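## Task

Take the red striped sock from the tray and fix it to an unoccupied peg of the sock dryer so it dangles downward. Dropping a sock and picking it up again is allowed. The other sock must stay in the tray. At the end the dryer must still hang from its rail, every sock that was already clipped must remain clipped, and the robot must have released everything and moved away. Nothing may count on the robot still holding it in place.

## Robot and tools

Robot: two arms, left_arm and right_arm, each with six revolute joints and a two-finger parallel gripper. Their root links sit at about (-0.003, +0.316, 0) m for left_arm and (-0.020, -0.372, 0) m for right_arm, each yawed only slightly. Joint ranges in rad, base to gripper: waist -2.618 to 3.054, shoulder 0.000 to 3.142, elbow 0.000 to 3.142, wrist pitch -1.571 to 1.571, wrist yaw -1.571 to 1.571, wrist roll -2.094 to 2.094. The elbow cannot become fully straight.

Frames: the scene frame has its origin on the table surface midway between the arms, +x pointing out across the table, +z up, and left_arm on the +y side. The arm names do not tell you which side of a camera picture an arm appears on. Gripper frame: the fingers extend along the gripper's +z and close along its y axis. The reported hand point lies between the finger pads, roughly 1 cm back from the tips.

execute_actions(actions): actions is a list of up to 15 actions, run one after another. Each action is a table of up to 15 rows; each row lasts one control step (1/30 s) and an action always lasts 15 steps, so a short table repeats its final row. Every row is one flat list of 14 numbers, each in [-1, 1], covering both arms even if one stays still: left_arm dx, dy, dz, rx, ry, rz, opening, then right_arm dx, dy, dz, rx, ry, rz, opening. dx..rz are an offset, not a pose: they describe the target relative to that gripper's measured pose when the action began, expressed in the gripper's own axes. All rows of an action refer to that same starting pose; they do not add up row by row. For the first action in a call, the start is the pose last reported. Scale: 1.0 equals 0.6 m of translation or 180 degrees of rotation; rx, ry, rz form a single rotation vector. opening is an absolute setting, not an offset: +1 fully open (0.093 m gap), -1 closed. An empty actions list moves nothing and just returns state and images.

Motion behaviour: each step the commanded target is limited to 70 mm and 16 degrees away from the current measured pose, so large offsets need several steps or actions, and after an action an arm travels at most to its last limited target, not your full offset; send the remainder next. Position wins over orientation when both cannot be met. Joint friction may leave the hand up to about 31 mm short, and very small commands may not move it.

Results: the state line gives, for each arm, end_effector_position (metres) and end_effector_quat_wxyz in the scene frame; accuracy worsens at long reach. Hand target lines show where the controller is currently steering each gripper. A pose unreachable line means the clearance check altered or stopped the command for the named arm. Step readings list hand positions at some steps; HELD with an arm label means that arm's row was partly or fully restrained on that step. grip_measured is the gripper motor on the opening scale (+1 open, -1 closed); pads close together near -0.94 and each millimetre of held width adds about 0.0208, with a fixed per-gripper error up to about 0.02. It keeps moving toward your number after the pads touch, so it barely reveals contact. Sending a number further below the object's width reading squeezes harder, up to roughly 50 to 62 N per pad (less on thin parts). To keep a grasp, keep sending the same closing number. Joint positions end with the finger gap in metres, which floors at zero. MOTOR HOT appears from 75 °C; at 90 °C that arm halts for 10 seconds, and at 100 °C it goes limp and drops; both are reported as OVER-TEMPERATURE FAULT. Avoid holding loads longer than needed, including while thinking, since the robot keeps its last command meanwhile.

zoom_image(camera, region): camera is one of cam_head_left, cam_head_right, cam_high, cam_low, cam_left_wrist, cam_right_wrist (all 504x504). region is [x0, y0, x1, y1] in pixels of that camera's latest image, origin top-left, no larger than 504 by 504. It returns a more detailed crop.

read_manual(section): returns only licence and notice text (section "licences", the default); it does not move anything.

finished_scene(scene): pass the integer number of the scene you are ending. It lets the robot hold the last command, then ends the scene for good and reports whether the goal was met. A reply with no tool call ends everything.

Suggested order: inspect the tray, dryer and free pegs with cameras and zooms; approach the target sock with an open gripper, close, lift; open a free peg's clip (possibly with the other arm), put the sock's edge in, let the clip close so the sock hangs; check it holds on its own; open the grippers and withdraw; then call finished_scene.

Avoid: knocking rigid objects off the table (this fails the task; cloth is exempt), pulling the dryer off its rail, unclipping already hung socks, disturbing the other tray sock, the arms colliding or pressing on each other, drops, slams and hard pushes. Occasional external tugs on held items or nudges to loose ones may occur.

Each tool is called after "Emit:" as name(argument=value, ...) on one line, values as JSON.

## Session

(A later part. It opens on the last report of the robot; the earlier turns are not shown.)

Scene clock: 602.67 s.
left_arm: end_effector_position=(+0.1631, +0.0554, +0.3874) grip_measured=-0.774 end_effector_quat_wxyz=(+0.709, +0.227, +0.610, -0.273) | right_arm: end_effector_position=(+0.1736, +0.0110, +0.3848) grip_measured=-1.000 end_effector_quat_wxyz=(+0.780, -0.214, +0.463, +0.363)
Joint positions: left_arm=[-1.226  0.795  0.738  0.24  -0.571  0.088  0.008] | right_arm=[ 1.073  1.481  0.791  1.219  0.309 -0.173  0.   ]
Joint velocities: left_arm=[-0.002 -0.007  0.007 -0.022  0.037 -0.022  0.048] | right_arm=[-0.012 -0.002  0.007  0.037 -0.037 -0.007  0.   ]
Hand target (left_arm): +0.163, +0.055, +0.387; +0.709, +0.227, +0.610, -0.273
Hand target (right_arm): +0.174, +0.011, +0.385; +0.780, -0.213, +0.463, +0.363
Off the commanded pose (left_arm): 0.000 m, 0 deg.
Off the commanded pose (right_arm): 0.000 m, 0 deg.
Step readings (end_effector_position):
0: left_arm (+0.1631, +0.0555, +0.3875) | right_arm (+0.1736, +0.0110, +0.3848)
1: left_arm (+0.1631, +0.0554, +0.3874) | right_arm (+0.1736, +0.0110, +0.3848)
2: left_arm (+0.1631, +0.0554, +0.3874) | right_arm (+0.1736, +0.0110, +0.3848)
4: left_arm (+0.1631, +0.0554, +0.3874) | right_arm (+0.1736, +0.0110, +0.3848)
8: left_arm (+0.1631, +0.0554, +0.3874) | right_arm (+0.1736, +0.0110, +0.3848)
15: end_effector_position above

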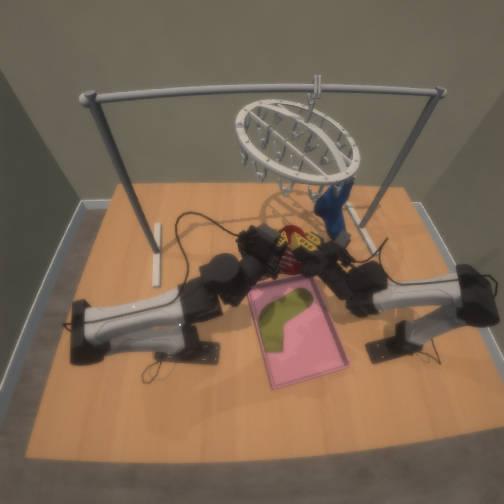

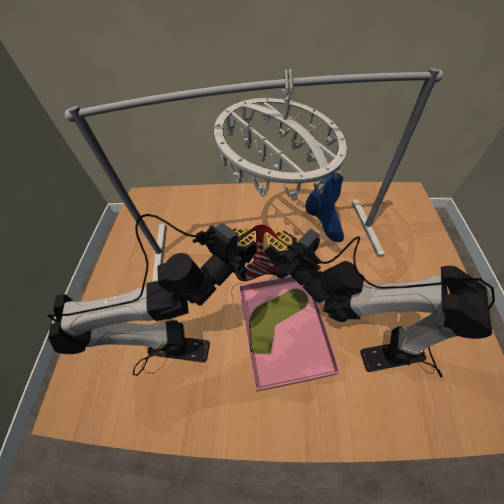

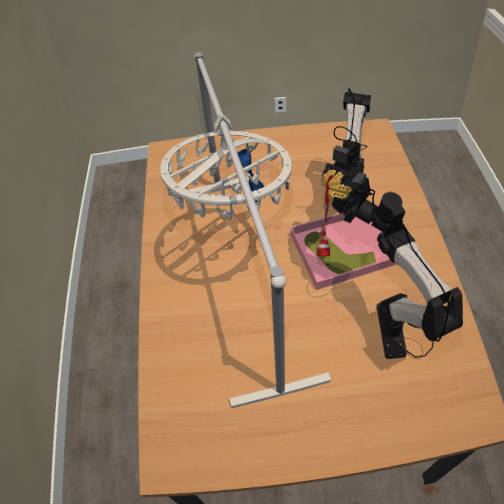

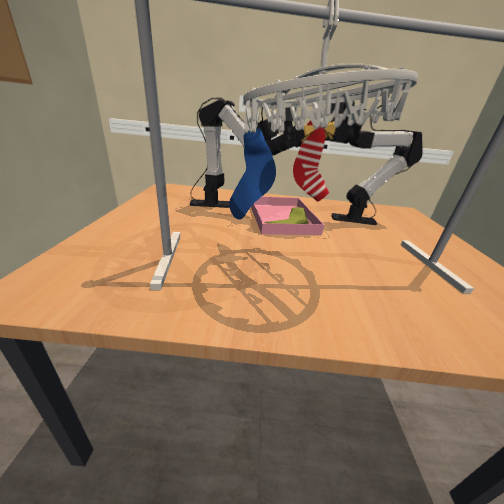

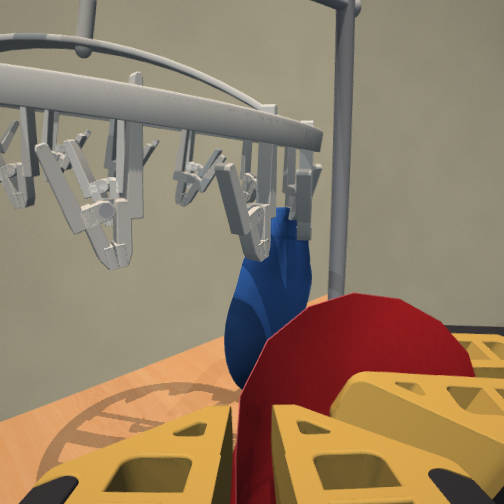

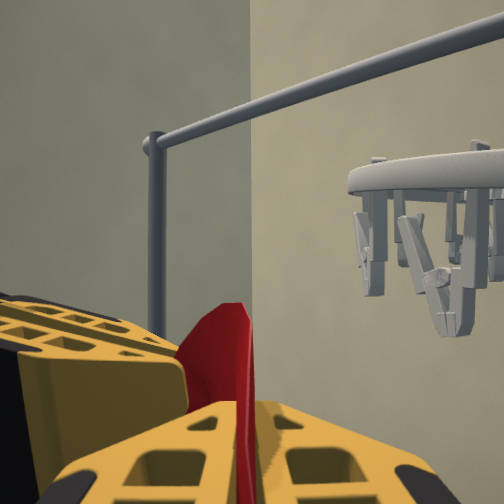

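Emit:
execute_actions(actions=[[[0,0,-0.006,0,0,0,-0.72,0.002,-0.005,-0.002,0.002,0,-0.001,-1],[0,0,-0.012,0,0,0,-0.7,0.005,-0.012,-0.006,0.006,-0.0005,-0.003,-1],[0,0,-0.018,0,0,0,-0.7,0.009,-0.021,-0.011,0.011,-0.001,-0.006,-1],[-0.003,0,-0.024,0,0,0,-0.7,0.0135,-0.031,-0.017,0.017,-0.0016,-0.0095,-1],[-0.008,0.0005,-0.028,-0.005,0.005,0,-0.7,0.018,-0.041,-0.023,0.0225,-0.0022,-0.013,-1],[-0.014,0.001,-0.03,-0.013,0.012,-0.001,-0.7,0.0225,-0.051,-0.029,0.028,-0.0027,-0.016,-1],[-0.02,0.0013,-0.03,-0.023,0.021,-0.002,-0.7,0.027,-0.061,-0.035,0.034,-0.0033,-0.0195,-1],[-0.026,0.0016,-0.03,-0.033,0.03,-0.0026,-0.65,0.0315,-0.071,-0.041,0.0395,-0.0039,-0.0225,-1],[-0.032,0.0019,-0.029,-0.043,0.04,-0.0034,-0.6,0.036,-0.081,-0.047,0.045,-0.0044,-0.026,-1],[-0.038,0.0022,-0.028,-0.053,0.049,-0.0042,-0.55,0.0405,-0.091,-0.053,0.051,-0.005,-0.029,-1],[-0.043,0.0025,-0.027,-0.063,0.058,-0.005,-0.5,0.045,-0.101,-0.059,0.0565,-0.0055,-0.0325,-1],[-0.048,0.0028,-0.026,-0.073,0.068,-0.0058,-0.45,0.0495,-0.111,-0.065,0.062,-0.0061,-0.0355,-1],[-0.053,0.0031,-0.025,-0.083,0.077,-0.0066,-0.4,0.054,-0.121,-0.071,0.068,-0.0066,-0.039,-1],[-0.058,0.0034,-0.024,-0.092,0.085,-0.0073,-0.35,0.0575,-0.129,-0.0755,0.0725,-0.0071,-0.0415,-1],[-0.063,0.0037,-0.0235,-0.1,0.093,-0.008,-0.3,0.0605,-0.1357,-0.0793,0.0763,-0.0075,-0.0438,-1]]])

Scene clock: 666.90 s.
left_arm: end_effector_position=(+0.1388, +0.0625, +0.4332) grip_measured=-0.325 end_effector_quat_wxyz=(+0.686, +0.176, +0.664, -0.239) | right_arm: end_effector_position=(+0.2123, -0.0416, +0.3380) grip_measured=-1.000 end_effector_quat_wxyz=(+0.810, -0.173, +0.487, +0.278)
Joint positions: left_arm=[-1.479  0.887  1.048 -0.064 -0.959  0.002  0.03 ] | right_arm=[ 0.969  1.499  0.599  1.429  0.392 -0.23   0.   ]
Joint velocities: left_arm=[-0.32   0.716  1.282 -1.033 -1.209 -0.564  0.048] | right_arm=[-0.247  0.212 -0.364  0.608  0.286 -0.154  0.   ]
Hand target (left_arm): +0.147, +0.073, +0.426; +0.679, +0.147, +0.700, -0.167
Hand target (right_arm): +0.220, -0.059, +0.331; +0.825, -0.149, +0.483, +0.253
Off the commanded pose (left_arm): 0.017 m, 16 deg; orientation clipped at the last step of the last action.
Off the commanded pose (right_arm): 0.022 m, 5 deg.
Step readings (end_effector_position):
0: left_arm (+0.1631, +0.0554, +0.3874) | right_arm (+0.1736, +0.0110, +0.3848)
1: left_arm (+0.1630, +0.0555, +0.3875) | right_arm (+0.1736, +0.0110, +0.3848)
2: left_arm (+0.1626, +0.0554, +0.3873) | right_arm (+0.1737, +0.0109, +0.3849)
4: left_arm (+0.1588, +0.0555, +0.3875) | right_arm (+0.1751, +0.0086, +0.3836)
8: left_arm (+0.1465, +0.0581, +0.3875) | right_arm (+0.1873, -0.0061, +0.3675)
15: end_effector_position above

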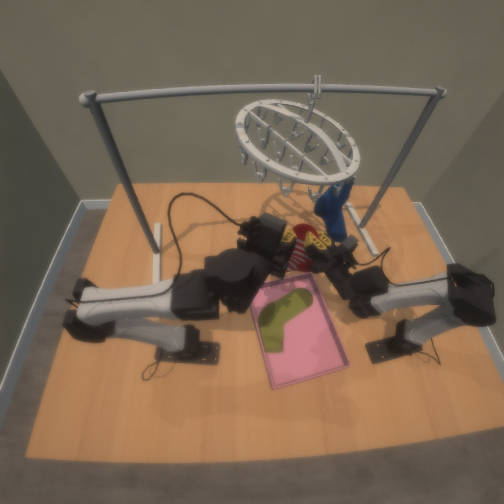

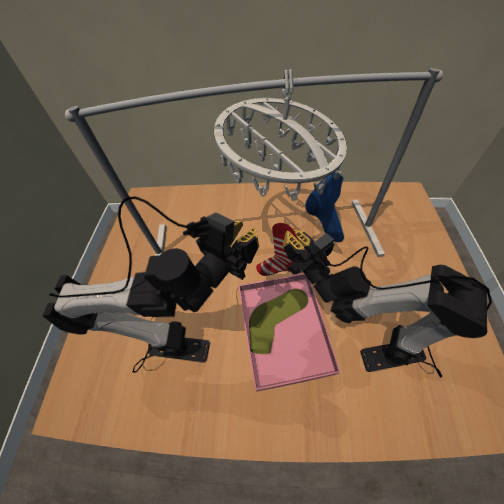

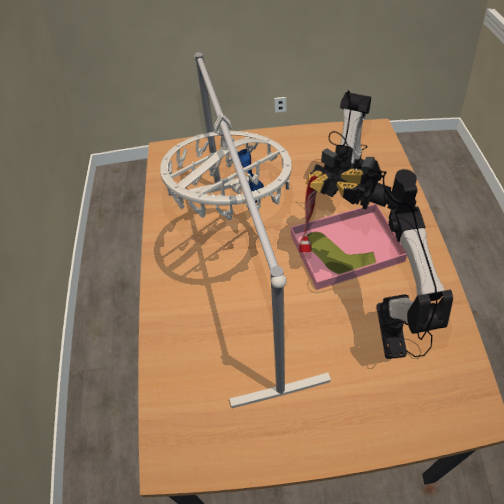

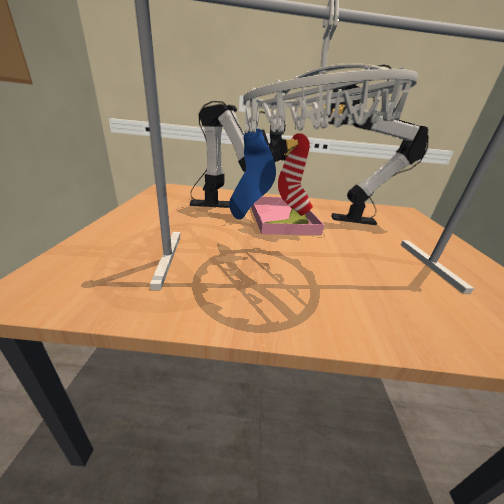

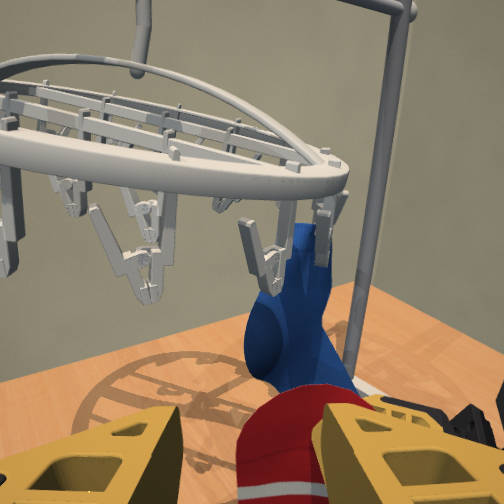

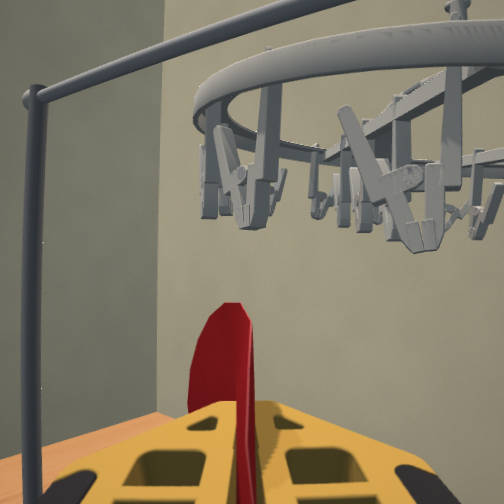

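Emit:
execute_actions(actions=[])

Scene clock: 667.53 s.
left_arm: end_effector_position=(+0.1487, +0.0758, +0.4219) grip_measured=-0.301 end_effector_quat_wxyz=(+0.680, +0.147, +0.699, -0.166) | right_arm: end_effector_position=(+0.2175, -0.0556, +0.3383) grip_measured=-1.000 end_effector_quat_wxyz=(+0.825, -0.149, +0.478, +0.263)
Joint positions: left_arm=[-1.496  0.935  1.116 -0.229 -1.124 -0.076  0.031] | right_arm=[ 0.953  1.519  0.576  1.521  0.422 -0.253  0.   ]
Joint velocities: left_arm=[-0.022 -0.002 -0.002 -0.139 -0.037 -0.007  0.001] | right_arm=[-0.007 -0.007  0.007  0.007  0.022  0.037  0.   ]
Hand target (left_arm): +0.147, +0.073, +0.426; +0.679, +0.147, +0.700, -0.167
Hand target (right_arm): +0.220, -0.059, +0.331; +0.825, -0.149, +0.483, +0.253
Off the commanded pose (left_arm): 0.005 m, 8 deg; orientation clipped at the last step of the last action.
Off the commanded pose (right_arm): 0.010 m, 1 deg.

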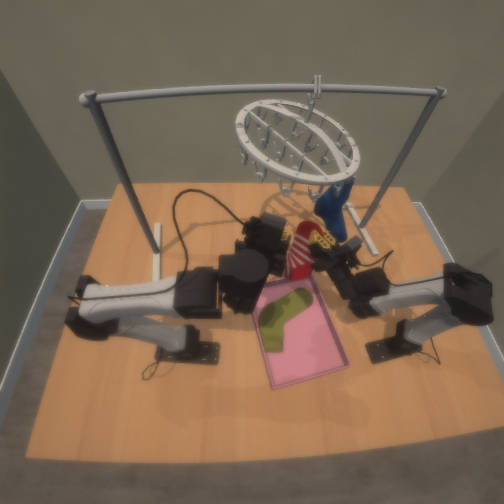

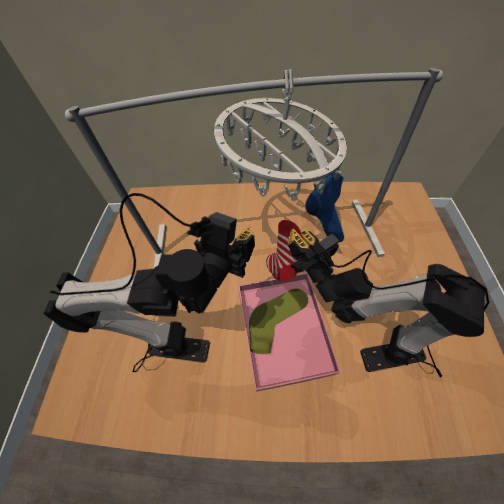

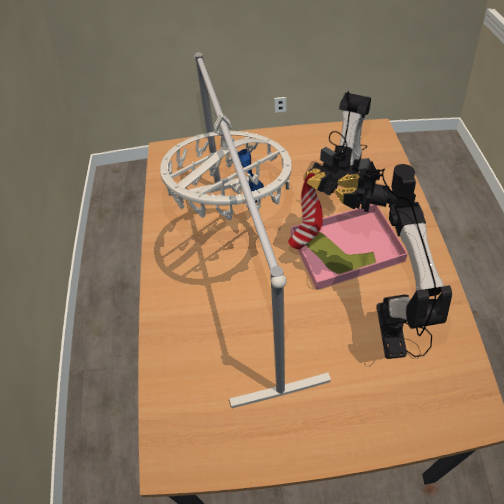

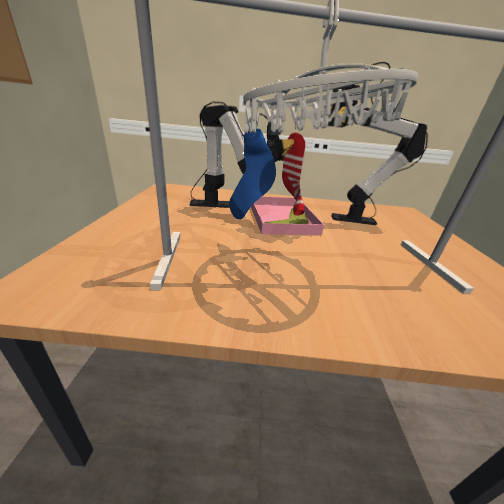

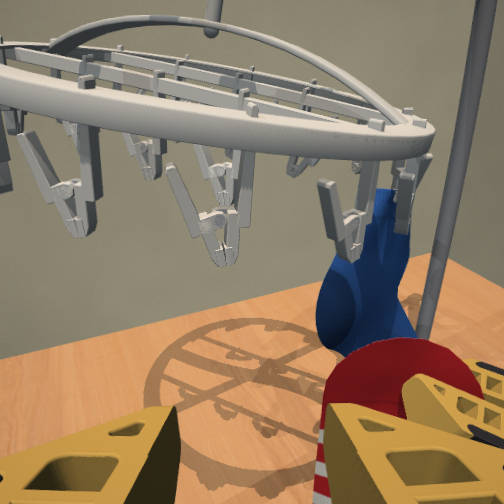

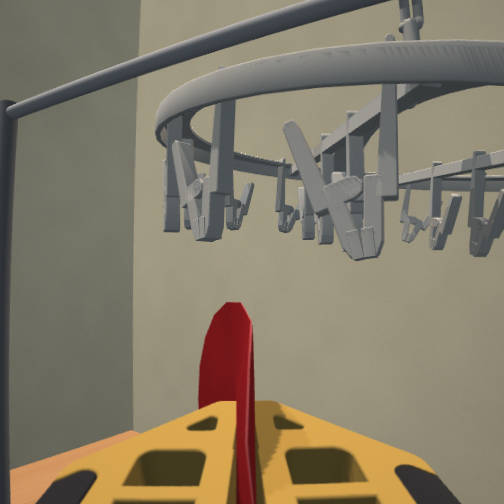

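Emit:
zoom_image(camera="cam_head_left", region=[220, 90, 380, 250])

Emit:
zoom_image(camera="cam_high", region=[150, 110, 390, 270])

Region (220, 90, 380, 250) of cam_head_left's 504x504 image, scaled by 3.150, with more detail than that image has.

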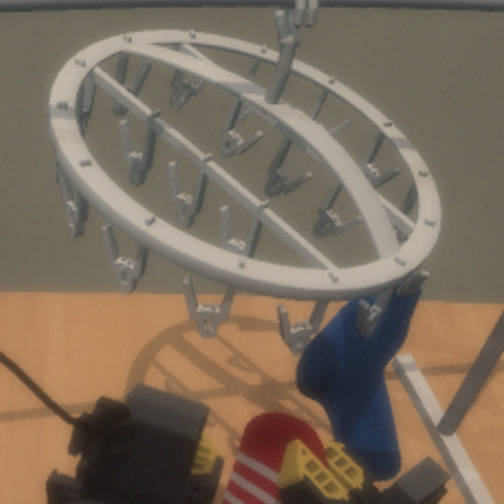

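Region (150, 110, 390, 270) of cam_high's 504x504 image, scaled by 2.100, with more detail than that image has.

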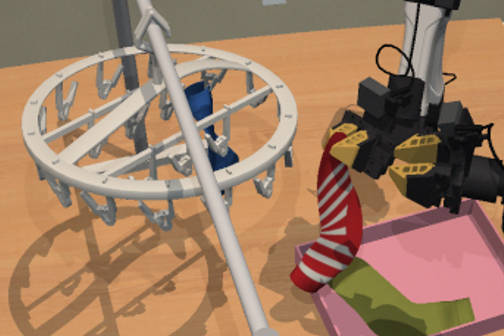

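Emit:
execute_actions(actions=[[[-0.0025,-0.0075,0.0101,-0.0058,0.0068,-0.0004,-0.26,0,0,0,0,0,0,-1],[-0.0051,-0.015,0.0202,-0.0116,0.0137,-0.0008,-0.22,0,0,0,0,0,0,-1],[-0.0076,-0.0226,0.0302,-0.0174,0.0205,-0.0012,-0.18,0,0,0,0,0,0,-1],[-0.0101,-0.0301,0.0403,-0.0233,0.0274,-0.0016,-0.14,0,0,0,0,0,0,-1],[-0.0127,-0.0376,0.0504,-0.0291,0.0342,-0.002,-0.1,0,0,0,0,0,0,-1],[-0.0152,-0.0451,0.0605,-0.0349,0.041,-0.0024,-0.06,0,0,0,0,0,0,-1],[-0.0177,-0.0526,0.0706,-0.0407,0.0479,-0.0028,-0.02,0,0,0,0,0,0,-1],[-0.0203,-0.0602,0.0806,-0.0465,0.0547,-0.0031,0.02,0,0,0,0,0,0,-1],[-0.0228,-0.0677,0.0907,-0.0523,0.0616,-0.0035,0.06,0,0,0,0,0,0,-1],[-0.0253,-0.0752,0.1008,-0.0581,0.0684,-0.0039,0.1,0,0,0,0,0,0,-1],[-0.0279,-0.0827,0.1109,-0.0639,0.0752,-0.0043,0.14,0,0,0,0,0,0,-1],[-0.0304,-0.0902,0.121,-0.0698,0.0821,-0.0047,0.18,0,0,0,0,0,0,-1],[-0.0329,-0.0978,0.131,-0.0756,0.0889,-0.0051,0.22,0,0,0,0,0,0,-1],[-0.0355,-0.1053,0.1411,-0.0814,0.0958,-0.0055,0.26,0,0,0,0,0,0,-1],[-0.038,-0.1128,0.1512,-0.0872,0.1026,-0.0059,0.3,0,0,0,0,0,0,-1]]])

Scene clock: 678.30 s.
left_arm: end_effector_position=(+0.1942, -0.0159, +0.4445) grip_measured=+0.280 end_effector_quat_wxyz=(+0.646, +0.093, +0.751, -0.101) | right_arm: end_effector_position=(+0.2175, -0.0558, +0.3385) grip_measured=-1.000 end_effector_quat_wxyz=(+0.825, -0.148, +0.478, +0.263)
Joint positions: left_arm=[-1.366  1.482  1.731 -0.607 -1.141 -0.36   0.059] | right_arm=[ 0.953  1.519  0.576  1.522  0.422 -0.254  0.   ]
Joint velocities: left_arm=[ 0.217  1.258  1.756 -1.004  0.007 -0.535  0.037] | right_arm=[ 0.002 -0.007 -0.012 -0.037  0.022  0.007  0.   ]
Hand target (left_arm): +0.203, -0.021, +0.440; +0.631, +0.086, +0.767, -0.079
Hand target (right_arm): +0.217, -0.056, +0.338; +0.825, -0.149, +0.478, +0.263
Off the commanded pose (left_arm): 0.011 m, 13 deg.
Off the commanded pose (right_arm): 0.000 m, 0 deg.
Step readings (end_effector_position):
0: left_arm (+0.1488, +0.0761, +0.4216) | right_arm (+0.2175, -0.0558, +0.3385)
1: left_arm (+0.1490, +0.0756, +0.4213) | right_arm (+0.2175, -0.0558, +0.3385)
2: left_arm (+0.1500, +0.0743, +0.4217) | right_arm (+0.2175, -0.0558, +0.3385)
4: left_arm (+0.1544, +0.0663, +0.4263) | right_arm (+0.2175, -0.0558, +0.3385)
8: left_arm (+0.1674, +0.0372, +0.4346) | right_arm (+0.2175, -0.0558, +0.3385)
15: end_effector_position above

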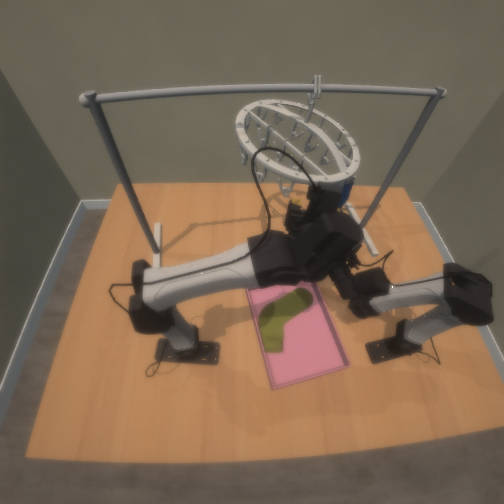

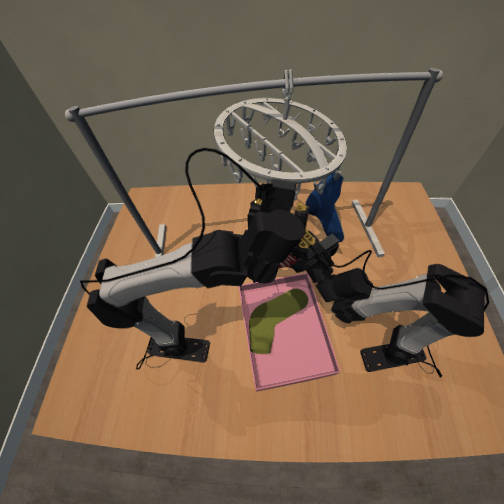

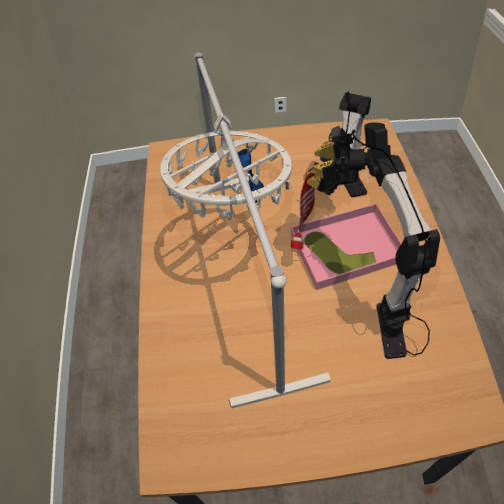

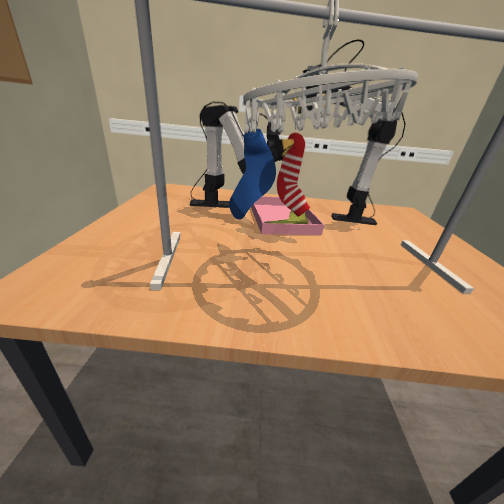

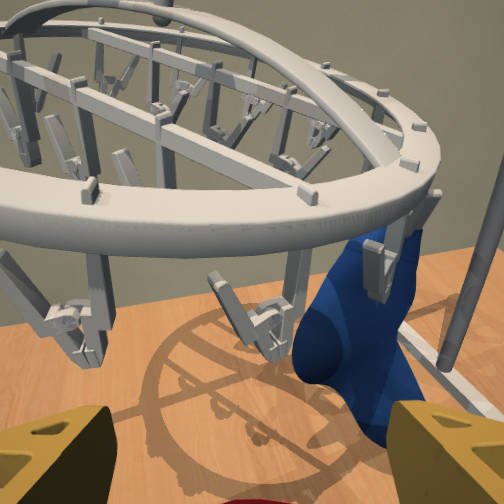

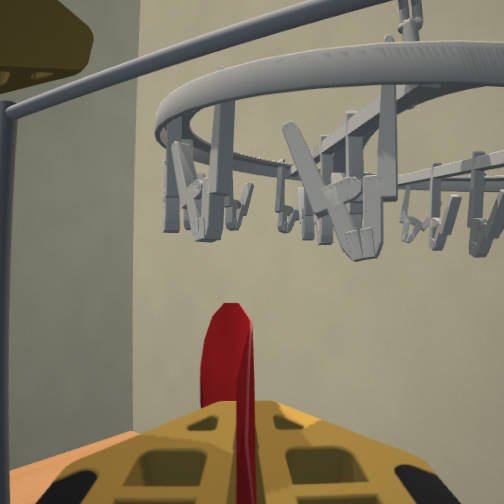

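Emit:
execute_actions(actions=[])

Scene clock: 679.20 s.
left_arm: end_effector_position=(+0.2007, -0.0241, +0.4286) grip_measured=+0.299 end_effector_quat_wxyz=(+0.628, +0.099, +0.769, -0.071) | right_arm: end_effector_position=(+0.2175, -0.0558, +0.3385) grip_measured=-1.000 end_effector_quat_wxyz=(+0.825, -0.148, +0.478, +0.263)
Joint positions: left_arm=[-1.351  1.562  1.82  -0.762 -1.14  -0.448  0.06 ] | right_arm=[ 0.953  1.519  0.576  1.522  0.422 -0.254  0.   ]
Joint velocities: left_arm=[ 0.002  0.007 -0.007 -0.022 -0.081 -0.037 -0.001] | right_arm=[-0.012  0.002  0.007  0.081  0.007 -0.037  0.   ]
Hand target (left_arm): +0.203, -0.021, +0.440; +0.631, +0.086, +0.767, -0.079
Hand target (right_arm): +0.217, -0.056, +0.338; +0.825, -0.149, +0.478, +0.263
Off the commanded pose (left_arm): 0.017 m, 9 deg.
Off the commanded pose (right_arm): 0.000 m, 0 deg.

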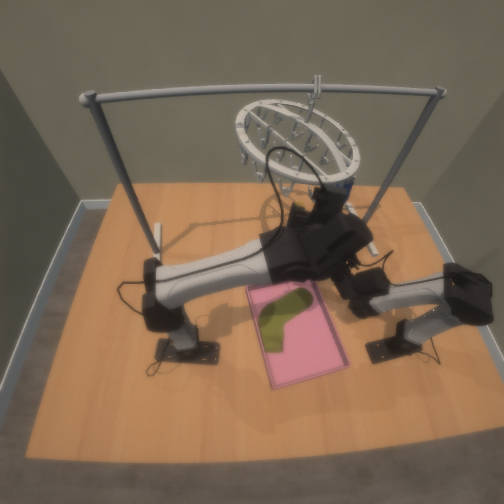

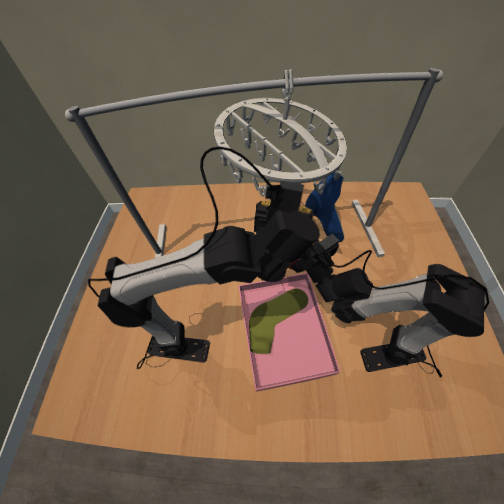

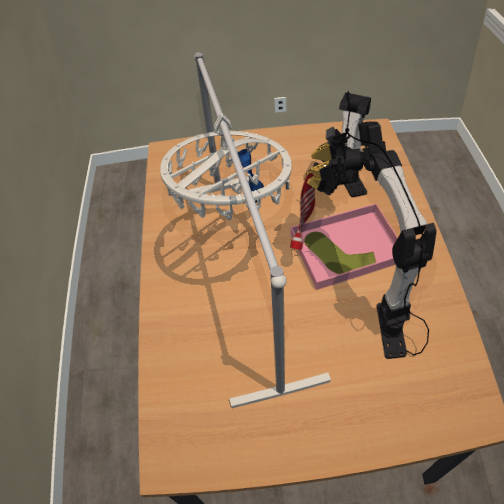

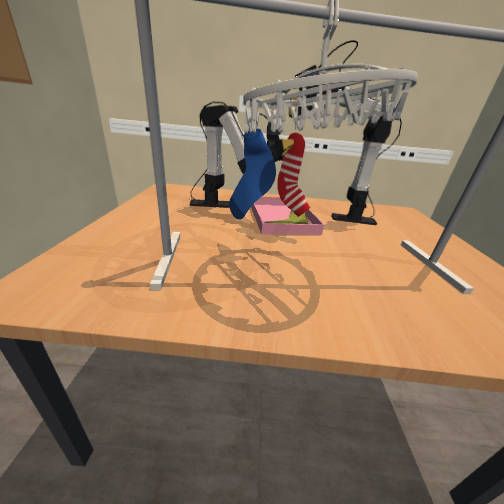

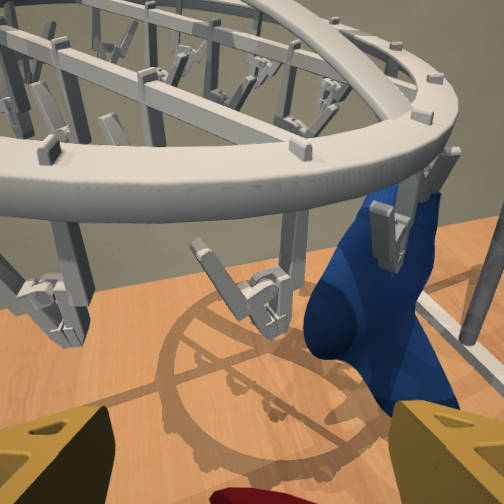

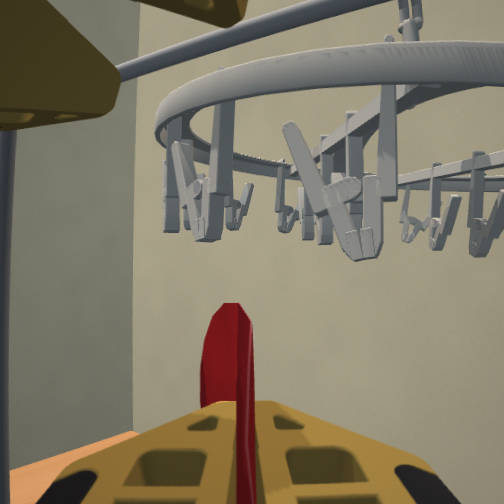

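Emit:
execute_actions(actions=[[[-0.0009,-0.0013,0.0035,-0.0049,0.0031,-0.0017,0.3,0.0006,-0.0055,0.0003,-0.0032,0,0.0018,-1],[-0.0017,-0.0026,0.0069,-0.0098,0.0062,-0.0034,0.3,0.0011,-0.0111,0.0005,-0.0064,0,0.0037,-1],[-0.0026,-0.0038,0.0104,-0.0147,0.0093,-0.0052,0.3,0.0017,-0.0166,0.0008,-0.0096,0,0.0055,-1],[-0.0034,-0.0051,0.0138,-0.0196,0.0124,-0.0069,0.3,0.0022,-0.0222,0.0011,-0.0128,0,0.0074,-1],[-0.0043,-0.0064,0.0173,-0.0245,0.0155,-0.0086,0.3,0.0028,-0.0277,0.0013,-0.016,0,0.0092,-1],[-0.0051,-0.0077,0.0207,-0.0294,0.0186,-0.0103,0.3,0.0033,-0.0333,0.0016,-0.0192,0,0.0111,-1],[-0.006,-0.009,0.0242,-0.0343,0.0217,-0.012,0.3,0.0039,-0.0388,0.0019,-0.0224,0,0.0129,-1],[-0.0068,-0.0102,0.0276,-0.0391,0.0249,-0.0138,0.3,0.0044,-0.0444,0.0021,-0.0256,0,0.0148,-1],[-0.0077,-0.0115,0.0311,-0.044,0.028,-0.0155,0.3,0.005,-0.0499,0.0024,-0.0288,0,0.0166,-1],[-0.0085,-0.0128,0.0345,-0.0489,0.0311,-0.0172,0.3,0.0055,-0.0555,0.0027,-0.032,0,0.0185,-1],[-0.0094,-0.0141,0.038,-0.0538,0.0342,-0.0189,0.3,0.0061,-0.061,0.0029,-0.0352,0,0.0203,-1],[-0.0102,-0.0154,0.0414,-0.0587,0.0373,-0.0206,0.3,0.0066,-0.0666,0.0032,-0.0384,0,0.0222,-1],[-0.0111,-0.0166,0.0449,-0.0636,0.0404,-0.0224,0.3,0.0072,-0.0721,0.0035,-0.0416,0,0.024,-1],[-0.0119,-0.0179,0.0483,-0.0685,0.0435,-0.0241,0.3,0.0077,-0.0777,0.0037,-0.0448,0,0.0259,-1],[-0.0128,-0.0192,0.0518,-0.0734,0.0466,-0.0258,0.3,0.0083,-0.0832,0.004,-0.048,0,0.0277,-1]]])

Scene clock: 725.93 s.
left_arm: end_effector_position=(+0.2234, -0.0493, +0.4321) grip_measured=+0.299 end_effector_quat_wxyz=(+0.613, +0.035, +0.788, -0.048) | right_arm: end_effector_position=(+0.2527, -0.0942, +0.3419) grip_measured=-1.000 end_effector_quat_wxyz=(+0.821, -0.159, +0.464, +0.293)
Joint positions: left_arm=[-1.31   1.856  2.271 -1.11  -1.181 -0.691  0.06 ] | right_arm=[ 0.716  1.453  0.526  1.481  0.163 -0.088  0.   ]
Joint velocities: left_arm=[ 0.11   0.764  1.238 -0.857 -0.081 -0.505  0.   ] | right_arm=[-0.564 -0.076 -0.095 -0.066 -0.74   0.476  0.   ]
Hand target (left_arm): +0.229, -0.041, +0.428; +0.607, +0.020, +0.794, -0.026
Hand target (right_arm): +0.249, -0.093, +0.334; +0.801, -0.184, +0.465, +0.329
Off the commanded pose (left_arm): 0.009 m, 9 deg.
Off the commanded pose (right_arm): 0.007 m, 6 deg.
Step readings (end_effector_position):
0: left_arm (+0.2007, -0.0241, +0.4285) | right_arm (+0.2175, -0.0558, +0.3385)
1: left_arm (+0.2007, -0.0238, +0.4281) | right_arm (+0.2176, -0.0557, +0.3386)
2: left_arm (+0.2007, -0.0236, +0.4277) | right_arm (+0.2182, -0.0559, +0.3388)
4: left_arm (+0.2019, -0.0262, +0.4297) | right_arm (+0.2229, -0.0587, +0.3399)
8: left_arm (+0.2087, -0.0353, +0.4331) | right_arm (+0.2349, -0.0732, +0.3425)
15: end_effector_position above

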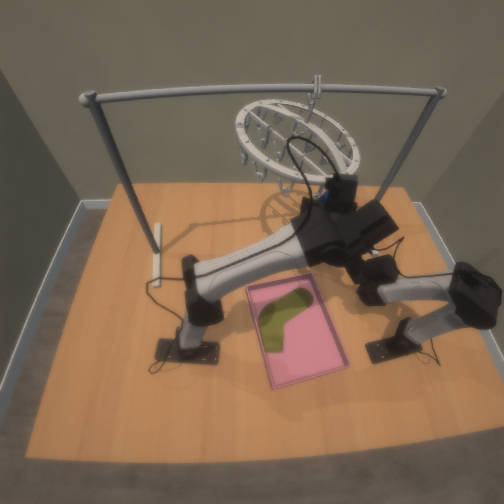

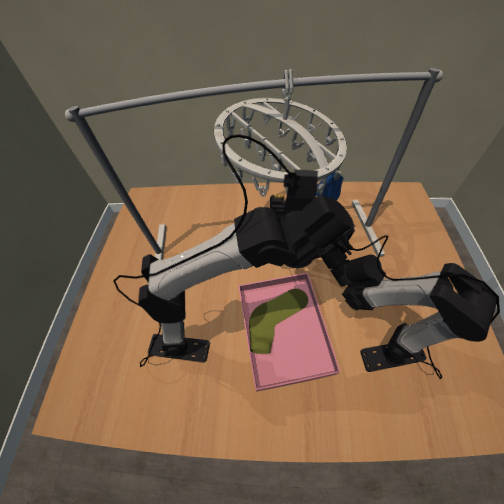

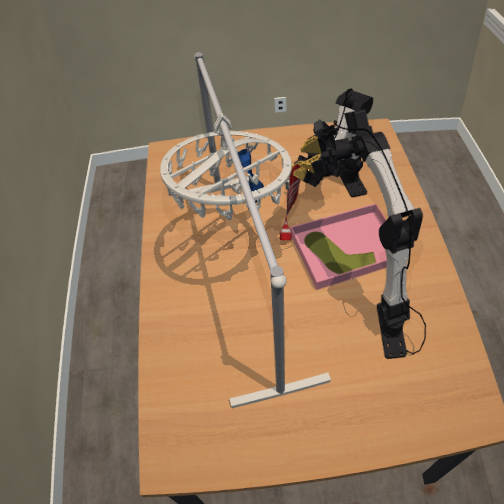

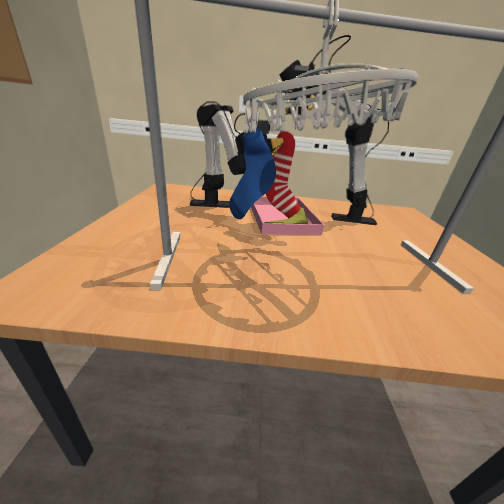

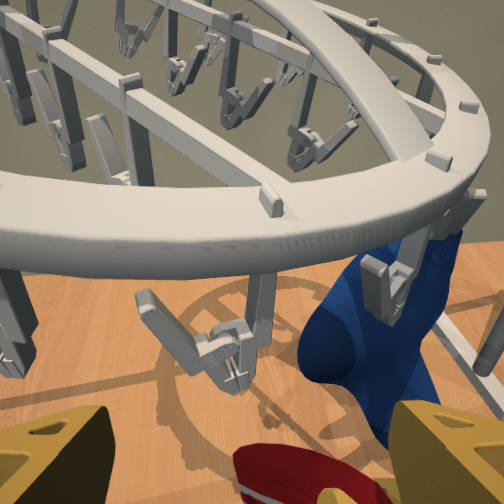

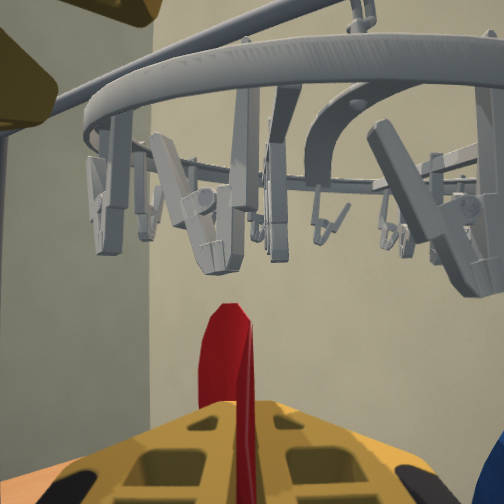

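Emit:
execute_actions(actions=[])

Scene clock: 729.60 s.
left_arm: end_effector_position=(+0.2263, -0.0440, +0.4224) grip_measured=+0.299 end_effector_quat_wxyz=(+0.604, +0.030, +0.796, -0.024) | right_arm: end_effector_position=(+0.2506, -0.0905, +0.3405) grip_measured=-1.000 end_effector_quat_wxyz=(+0.806, -0.181, +0.458, +0.328)
Joint positions: left_arm=[-1.302  1.903  2.341 -1.246 -1.19  -0.773  0.06 ] | right_arm=[ 0.681  1.449  0.522  1.471  0.057 -0.024  0.   ]
Joint velocities: left_arm=[-0.012  0.022 -0.002  0.007 -0.051 -0.037 -0.   ] | right_arm=[-0.012  0.022  0.007  0.051  0.037  0.022  0.   ]
Hand target (left_arm): +0.229, -0.041, +0.428; +0.607, +0.020, +0.794, -0.026
Hand target (right_arm): +0.249, -0.093, +0.335; +0.801, -0.184, +0.465, +0.329
Off the commanded pose (left_arm): 0.008 m, 6 deg.
Off the commanded pose (right_arm): 0.006 m, 2 deg.

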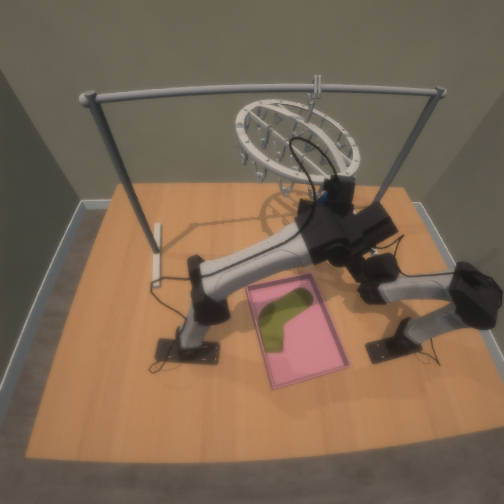

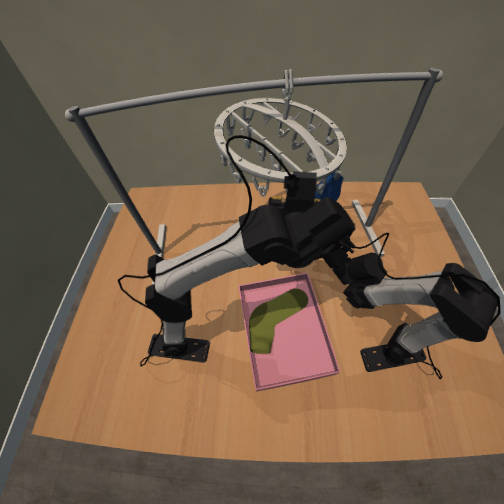

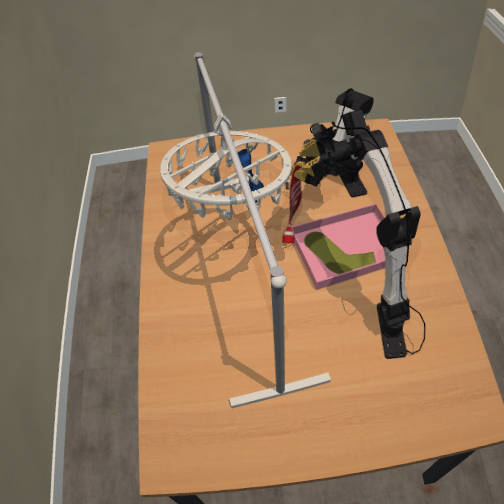

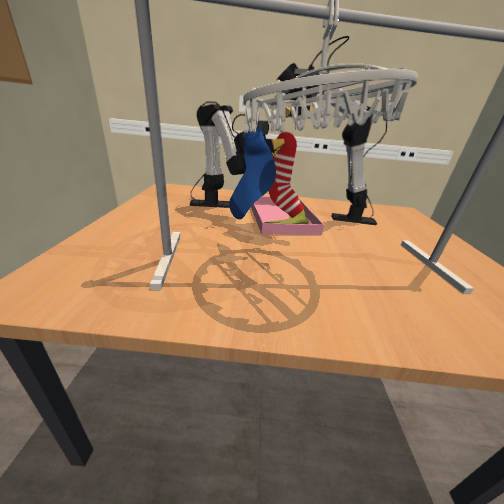

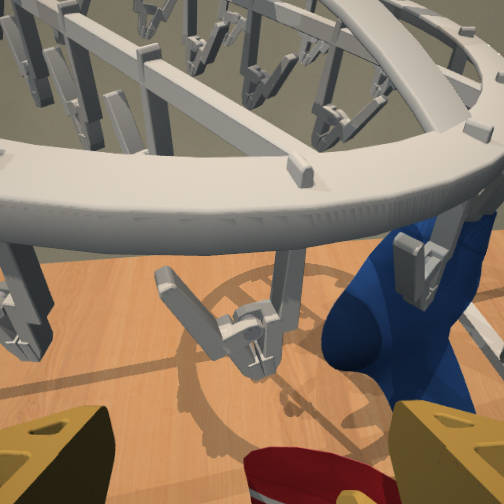

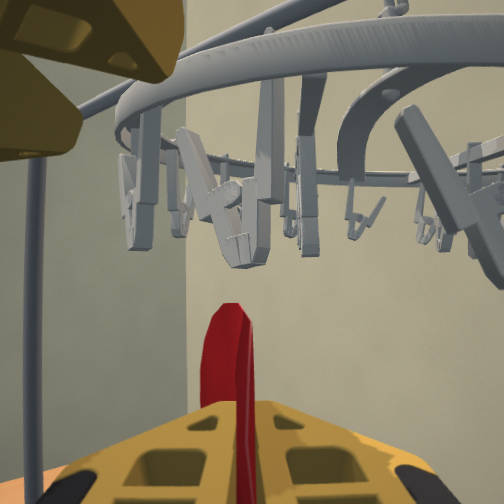

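Emit:
execute_actions(actions=[[[-0.0004,0.001,0.005,0,0,0,0.3,0,0,0,0,0,0,-1],[-0.0008,0.002,0.01,0,0,0,0.3,0,0,0,0,0,0,-1],[-0.0012,0.003,0.015,0,0,0,0.3,0,0,0,0,0,0,-1],[-0.0016,0.004,0.02,0,0,0,0.3,0,0,0,0,0,0,-1],[-0.002,0.005,0.025,0,0,0,0.3,0,0,0,0,0,0,-1],[-0.0024,0.006,0.03,0,0,0,0.3,0,0,0,0,0,0,-1],[-0.0028,0.007,0.035,0,0,0,0.3,0,0,0,0,0,0,-1],[-0.0032,0.008,0.04,0,0,0,0.3,0,0,0,0,0,0,-1],[-0.0036,0.009,0.045,0,0,0,0.3,0,0,0,0,0,0,-1],[-0.004,0.01,0.05,0,0,0,0.3,0,0,0,0,0,0,-1],[-0.0044,0.01,0.055,0,0,0,0.3,0,0,0,0,0,0,-1],[-0.0048,0.01,0.06,0,0,0,0.3,0,0,0,0,0,0,-1],[-0.0052,0.01,0.065,0,0,0,0.3,0,0,0,0,0,0,-1],[-0.0056,0.01,0.07,0,0,0,0.3,0,0,0,0,0,0,-1],[-0.006,0.01,0.073,0,0,0,0.3,0,0,0,0,0,0,-1]]])

Scene clock: 740.23 s.
left_arm: end_effector_position=(+0.2641, -0.0414, +0.4088) grip_measured=+0.299 end_effector_quat_wxyz=(+0.598, +0.029, +0.801, -0.004) | right_arm: end_effector_position=(+0.2506, -0.0905, +0.3405) grip_measured=-1.000 end_effector_quat_wxyz=(+0.806, -0.181, +0.458, +0.328)
Joint positions: left_arm=[-1.201  1.89   2.25  -1.095 -1.131 -0.656  0.06 ] | right_arm=[ 0.681  1.449  0.522  1.471  0.057 -0.024  0.   ]
Joint velocities: left_arm=[ 0.203 -0.046 -0.183  0.403  0.139  0.286  0.001] | right_arm=[-0.002 -0.007 -0.012 -0.081 -0.022 -0.007  0.   ]
Hand target (left_arm): +0.270, -0.041, +0.416; +0.601, +0.027, +0.798, -0.020
Hand target (right_arm): +0.251, -0.090, +0.340; +0.806, -0.181, +0.458, +0.328
Off the commanded pose (left_arm): 0.008 m, 3 deg.
Off the commanded pose (right_arm): 0.000 m, 0 deg.
Step readings (end_effector_position):
0: left_arm (+0.2263, -0.0440, +0.4224) | right_arm (+0.2506, -0.0905, +0.3405)
1: left_arm (+0.2263, -0.0441, +0.4224) | right_arm (+0.2506, -0.0905, +0.3405)
2: left_arm (+0.2267, -0.0441, +0.4226) | right_arm (+0.2506, -0.0905, +0.3405)
4: left_arm (+0.2294, -0.0444, +0.4225) | right_arm (+0.2506, -0.0905, +0.3405)
8: left_arm (+0.2423, -0.0426, +0.4172) | right_arm (+0.2506, -0.0905, +0.3405)
15: end_effector_position above

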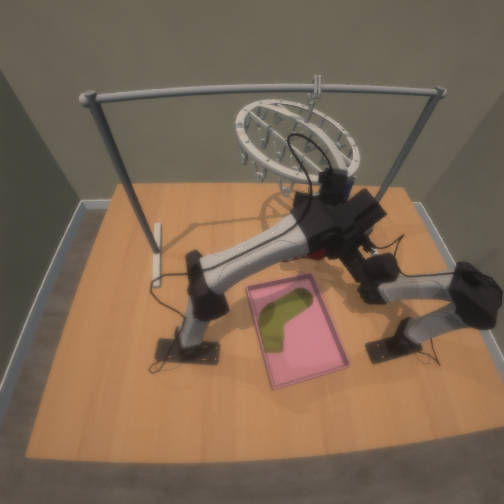

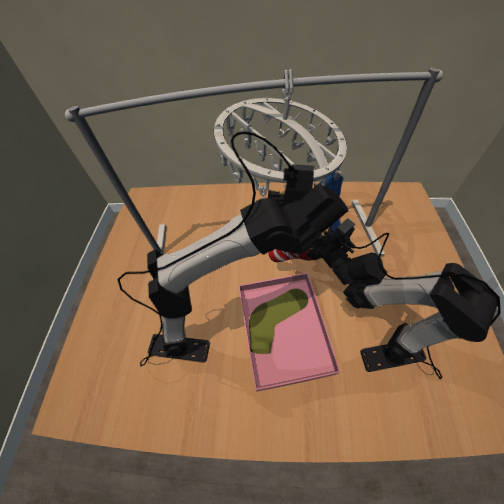

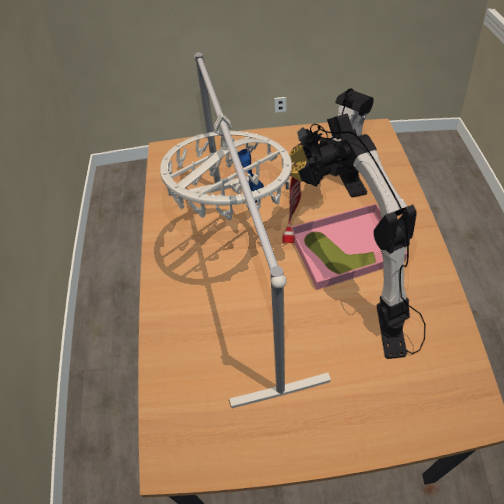

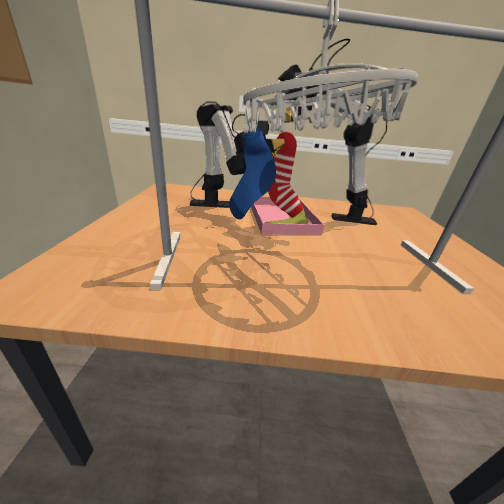

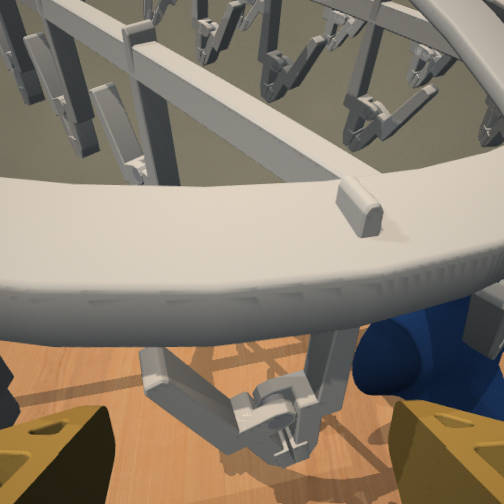

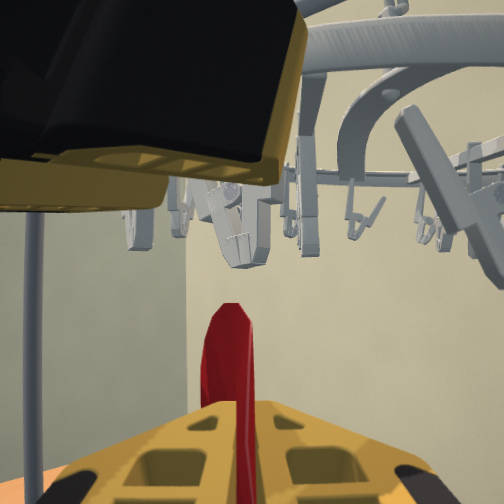

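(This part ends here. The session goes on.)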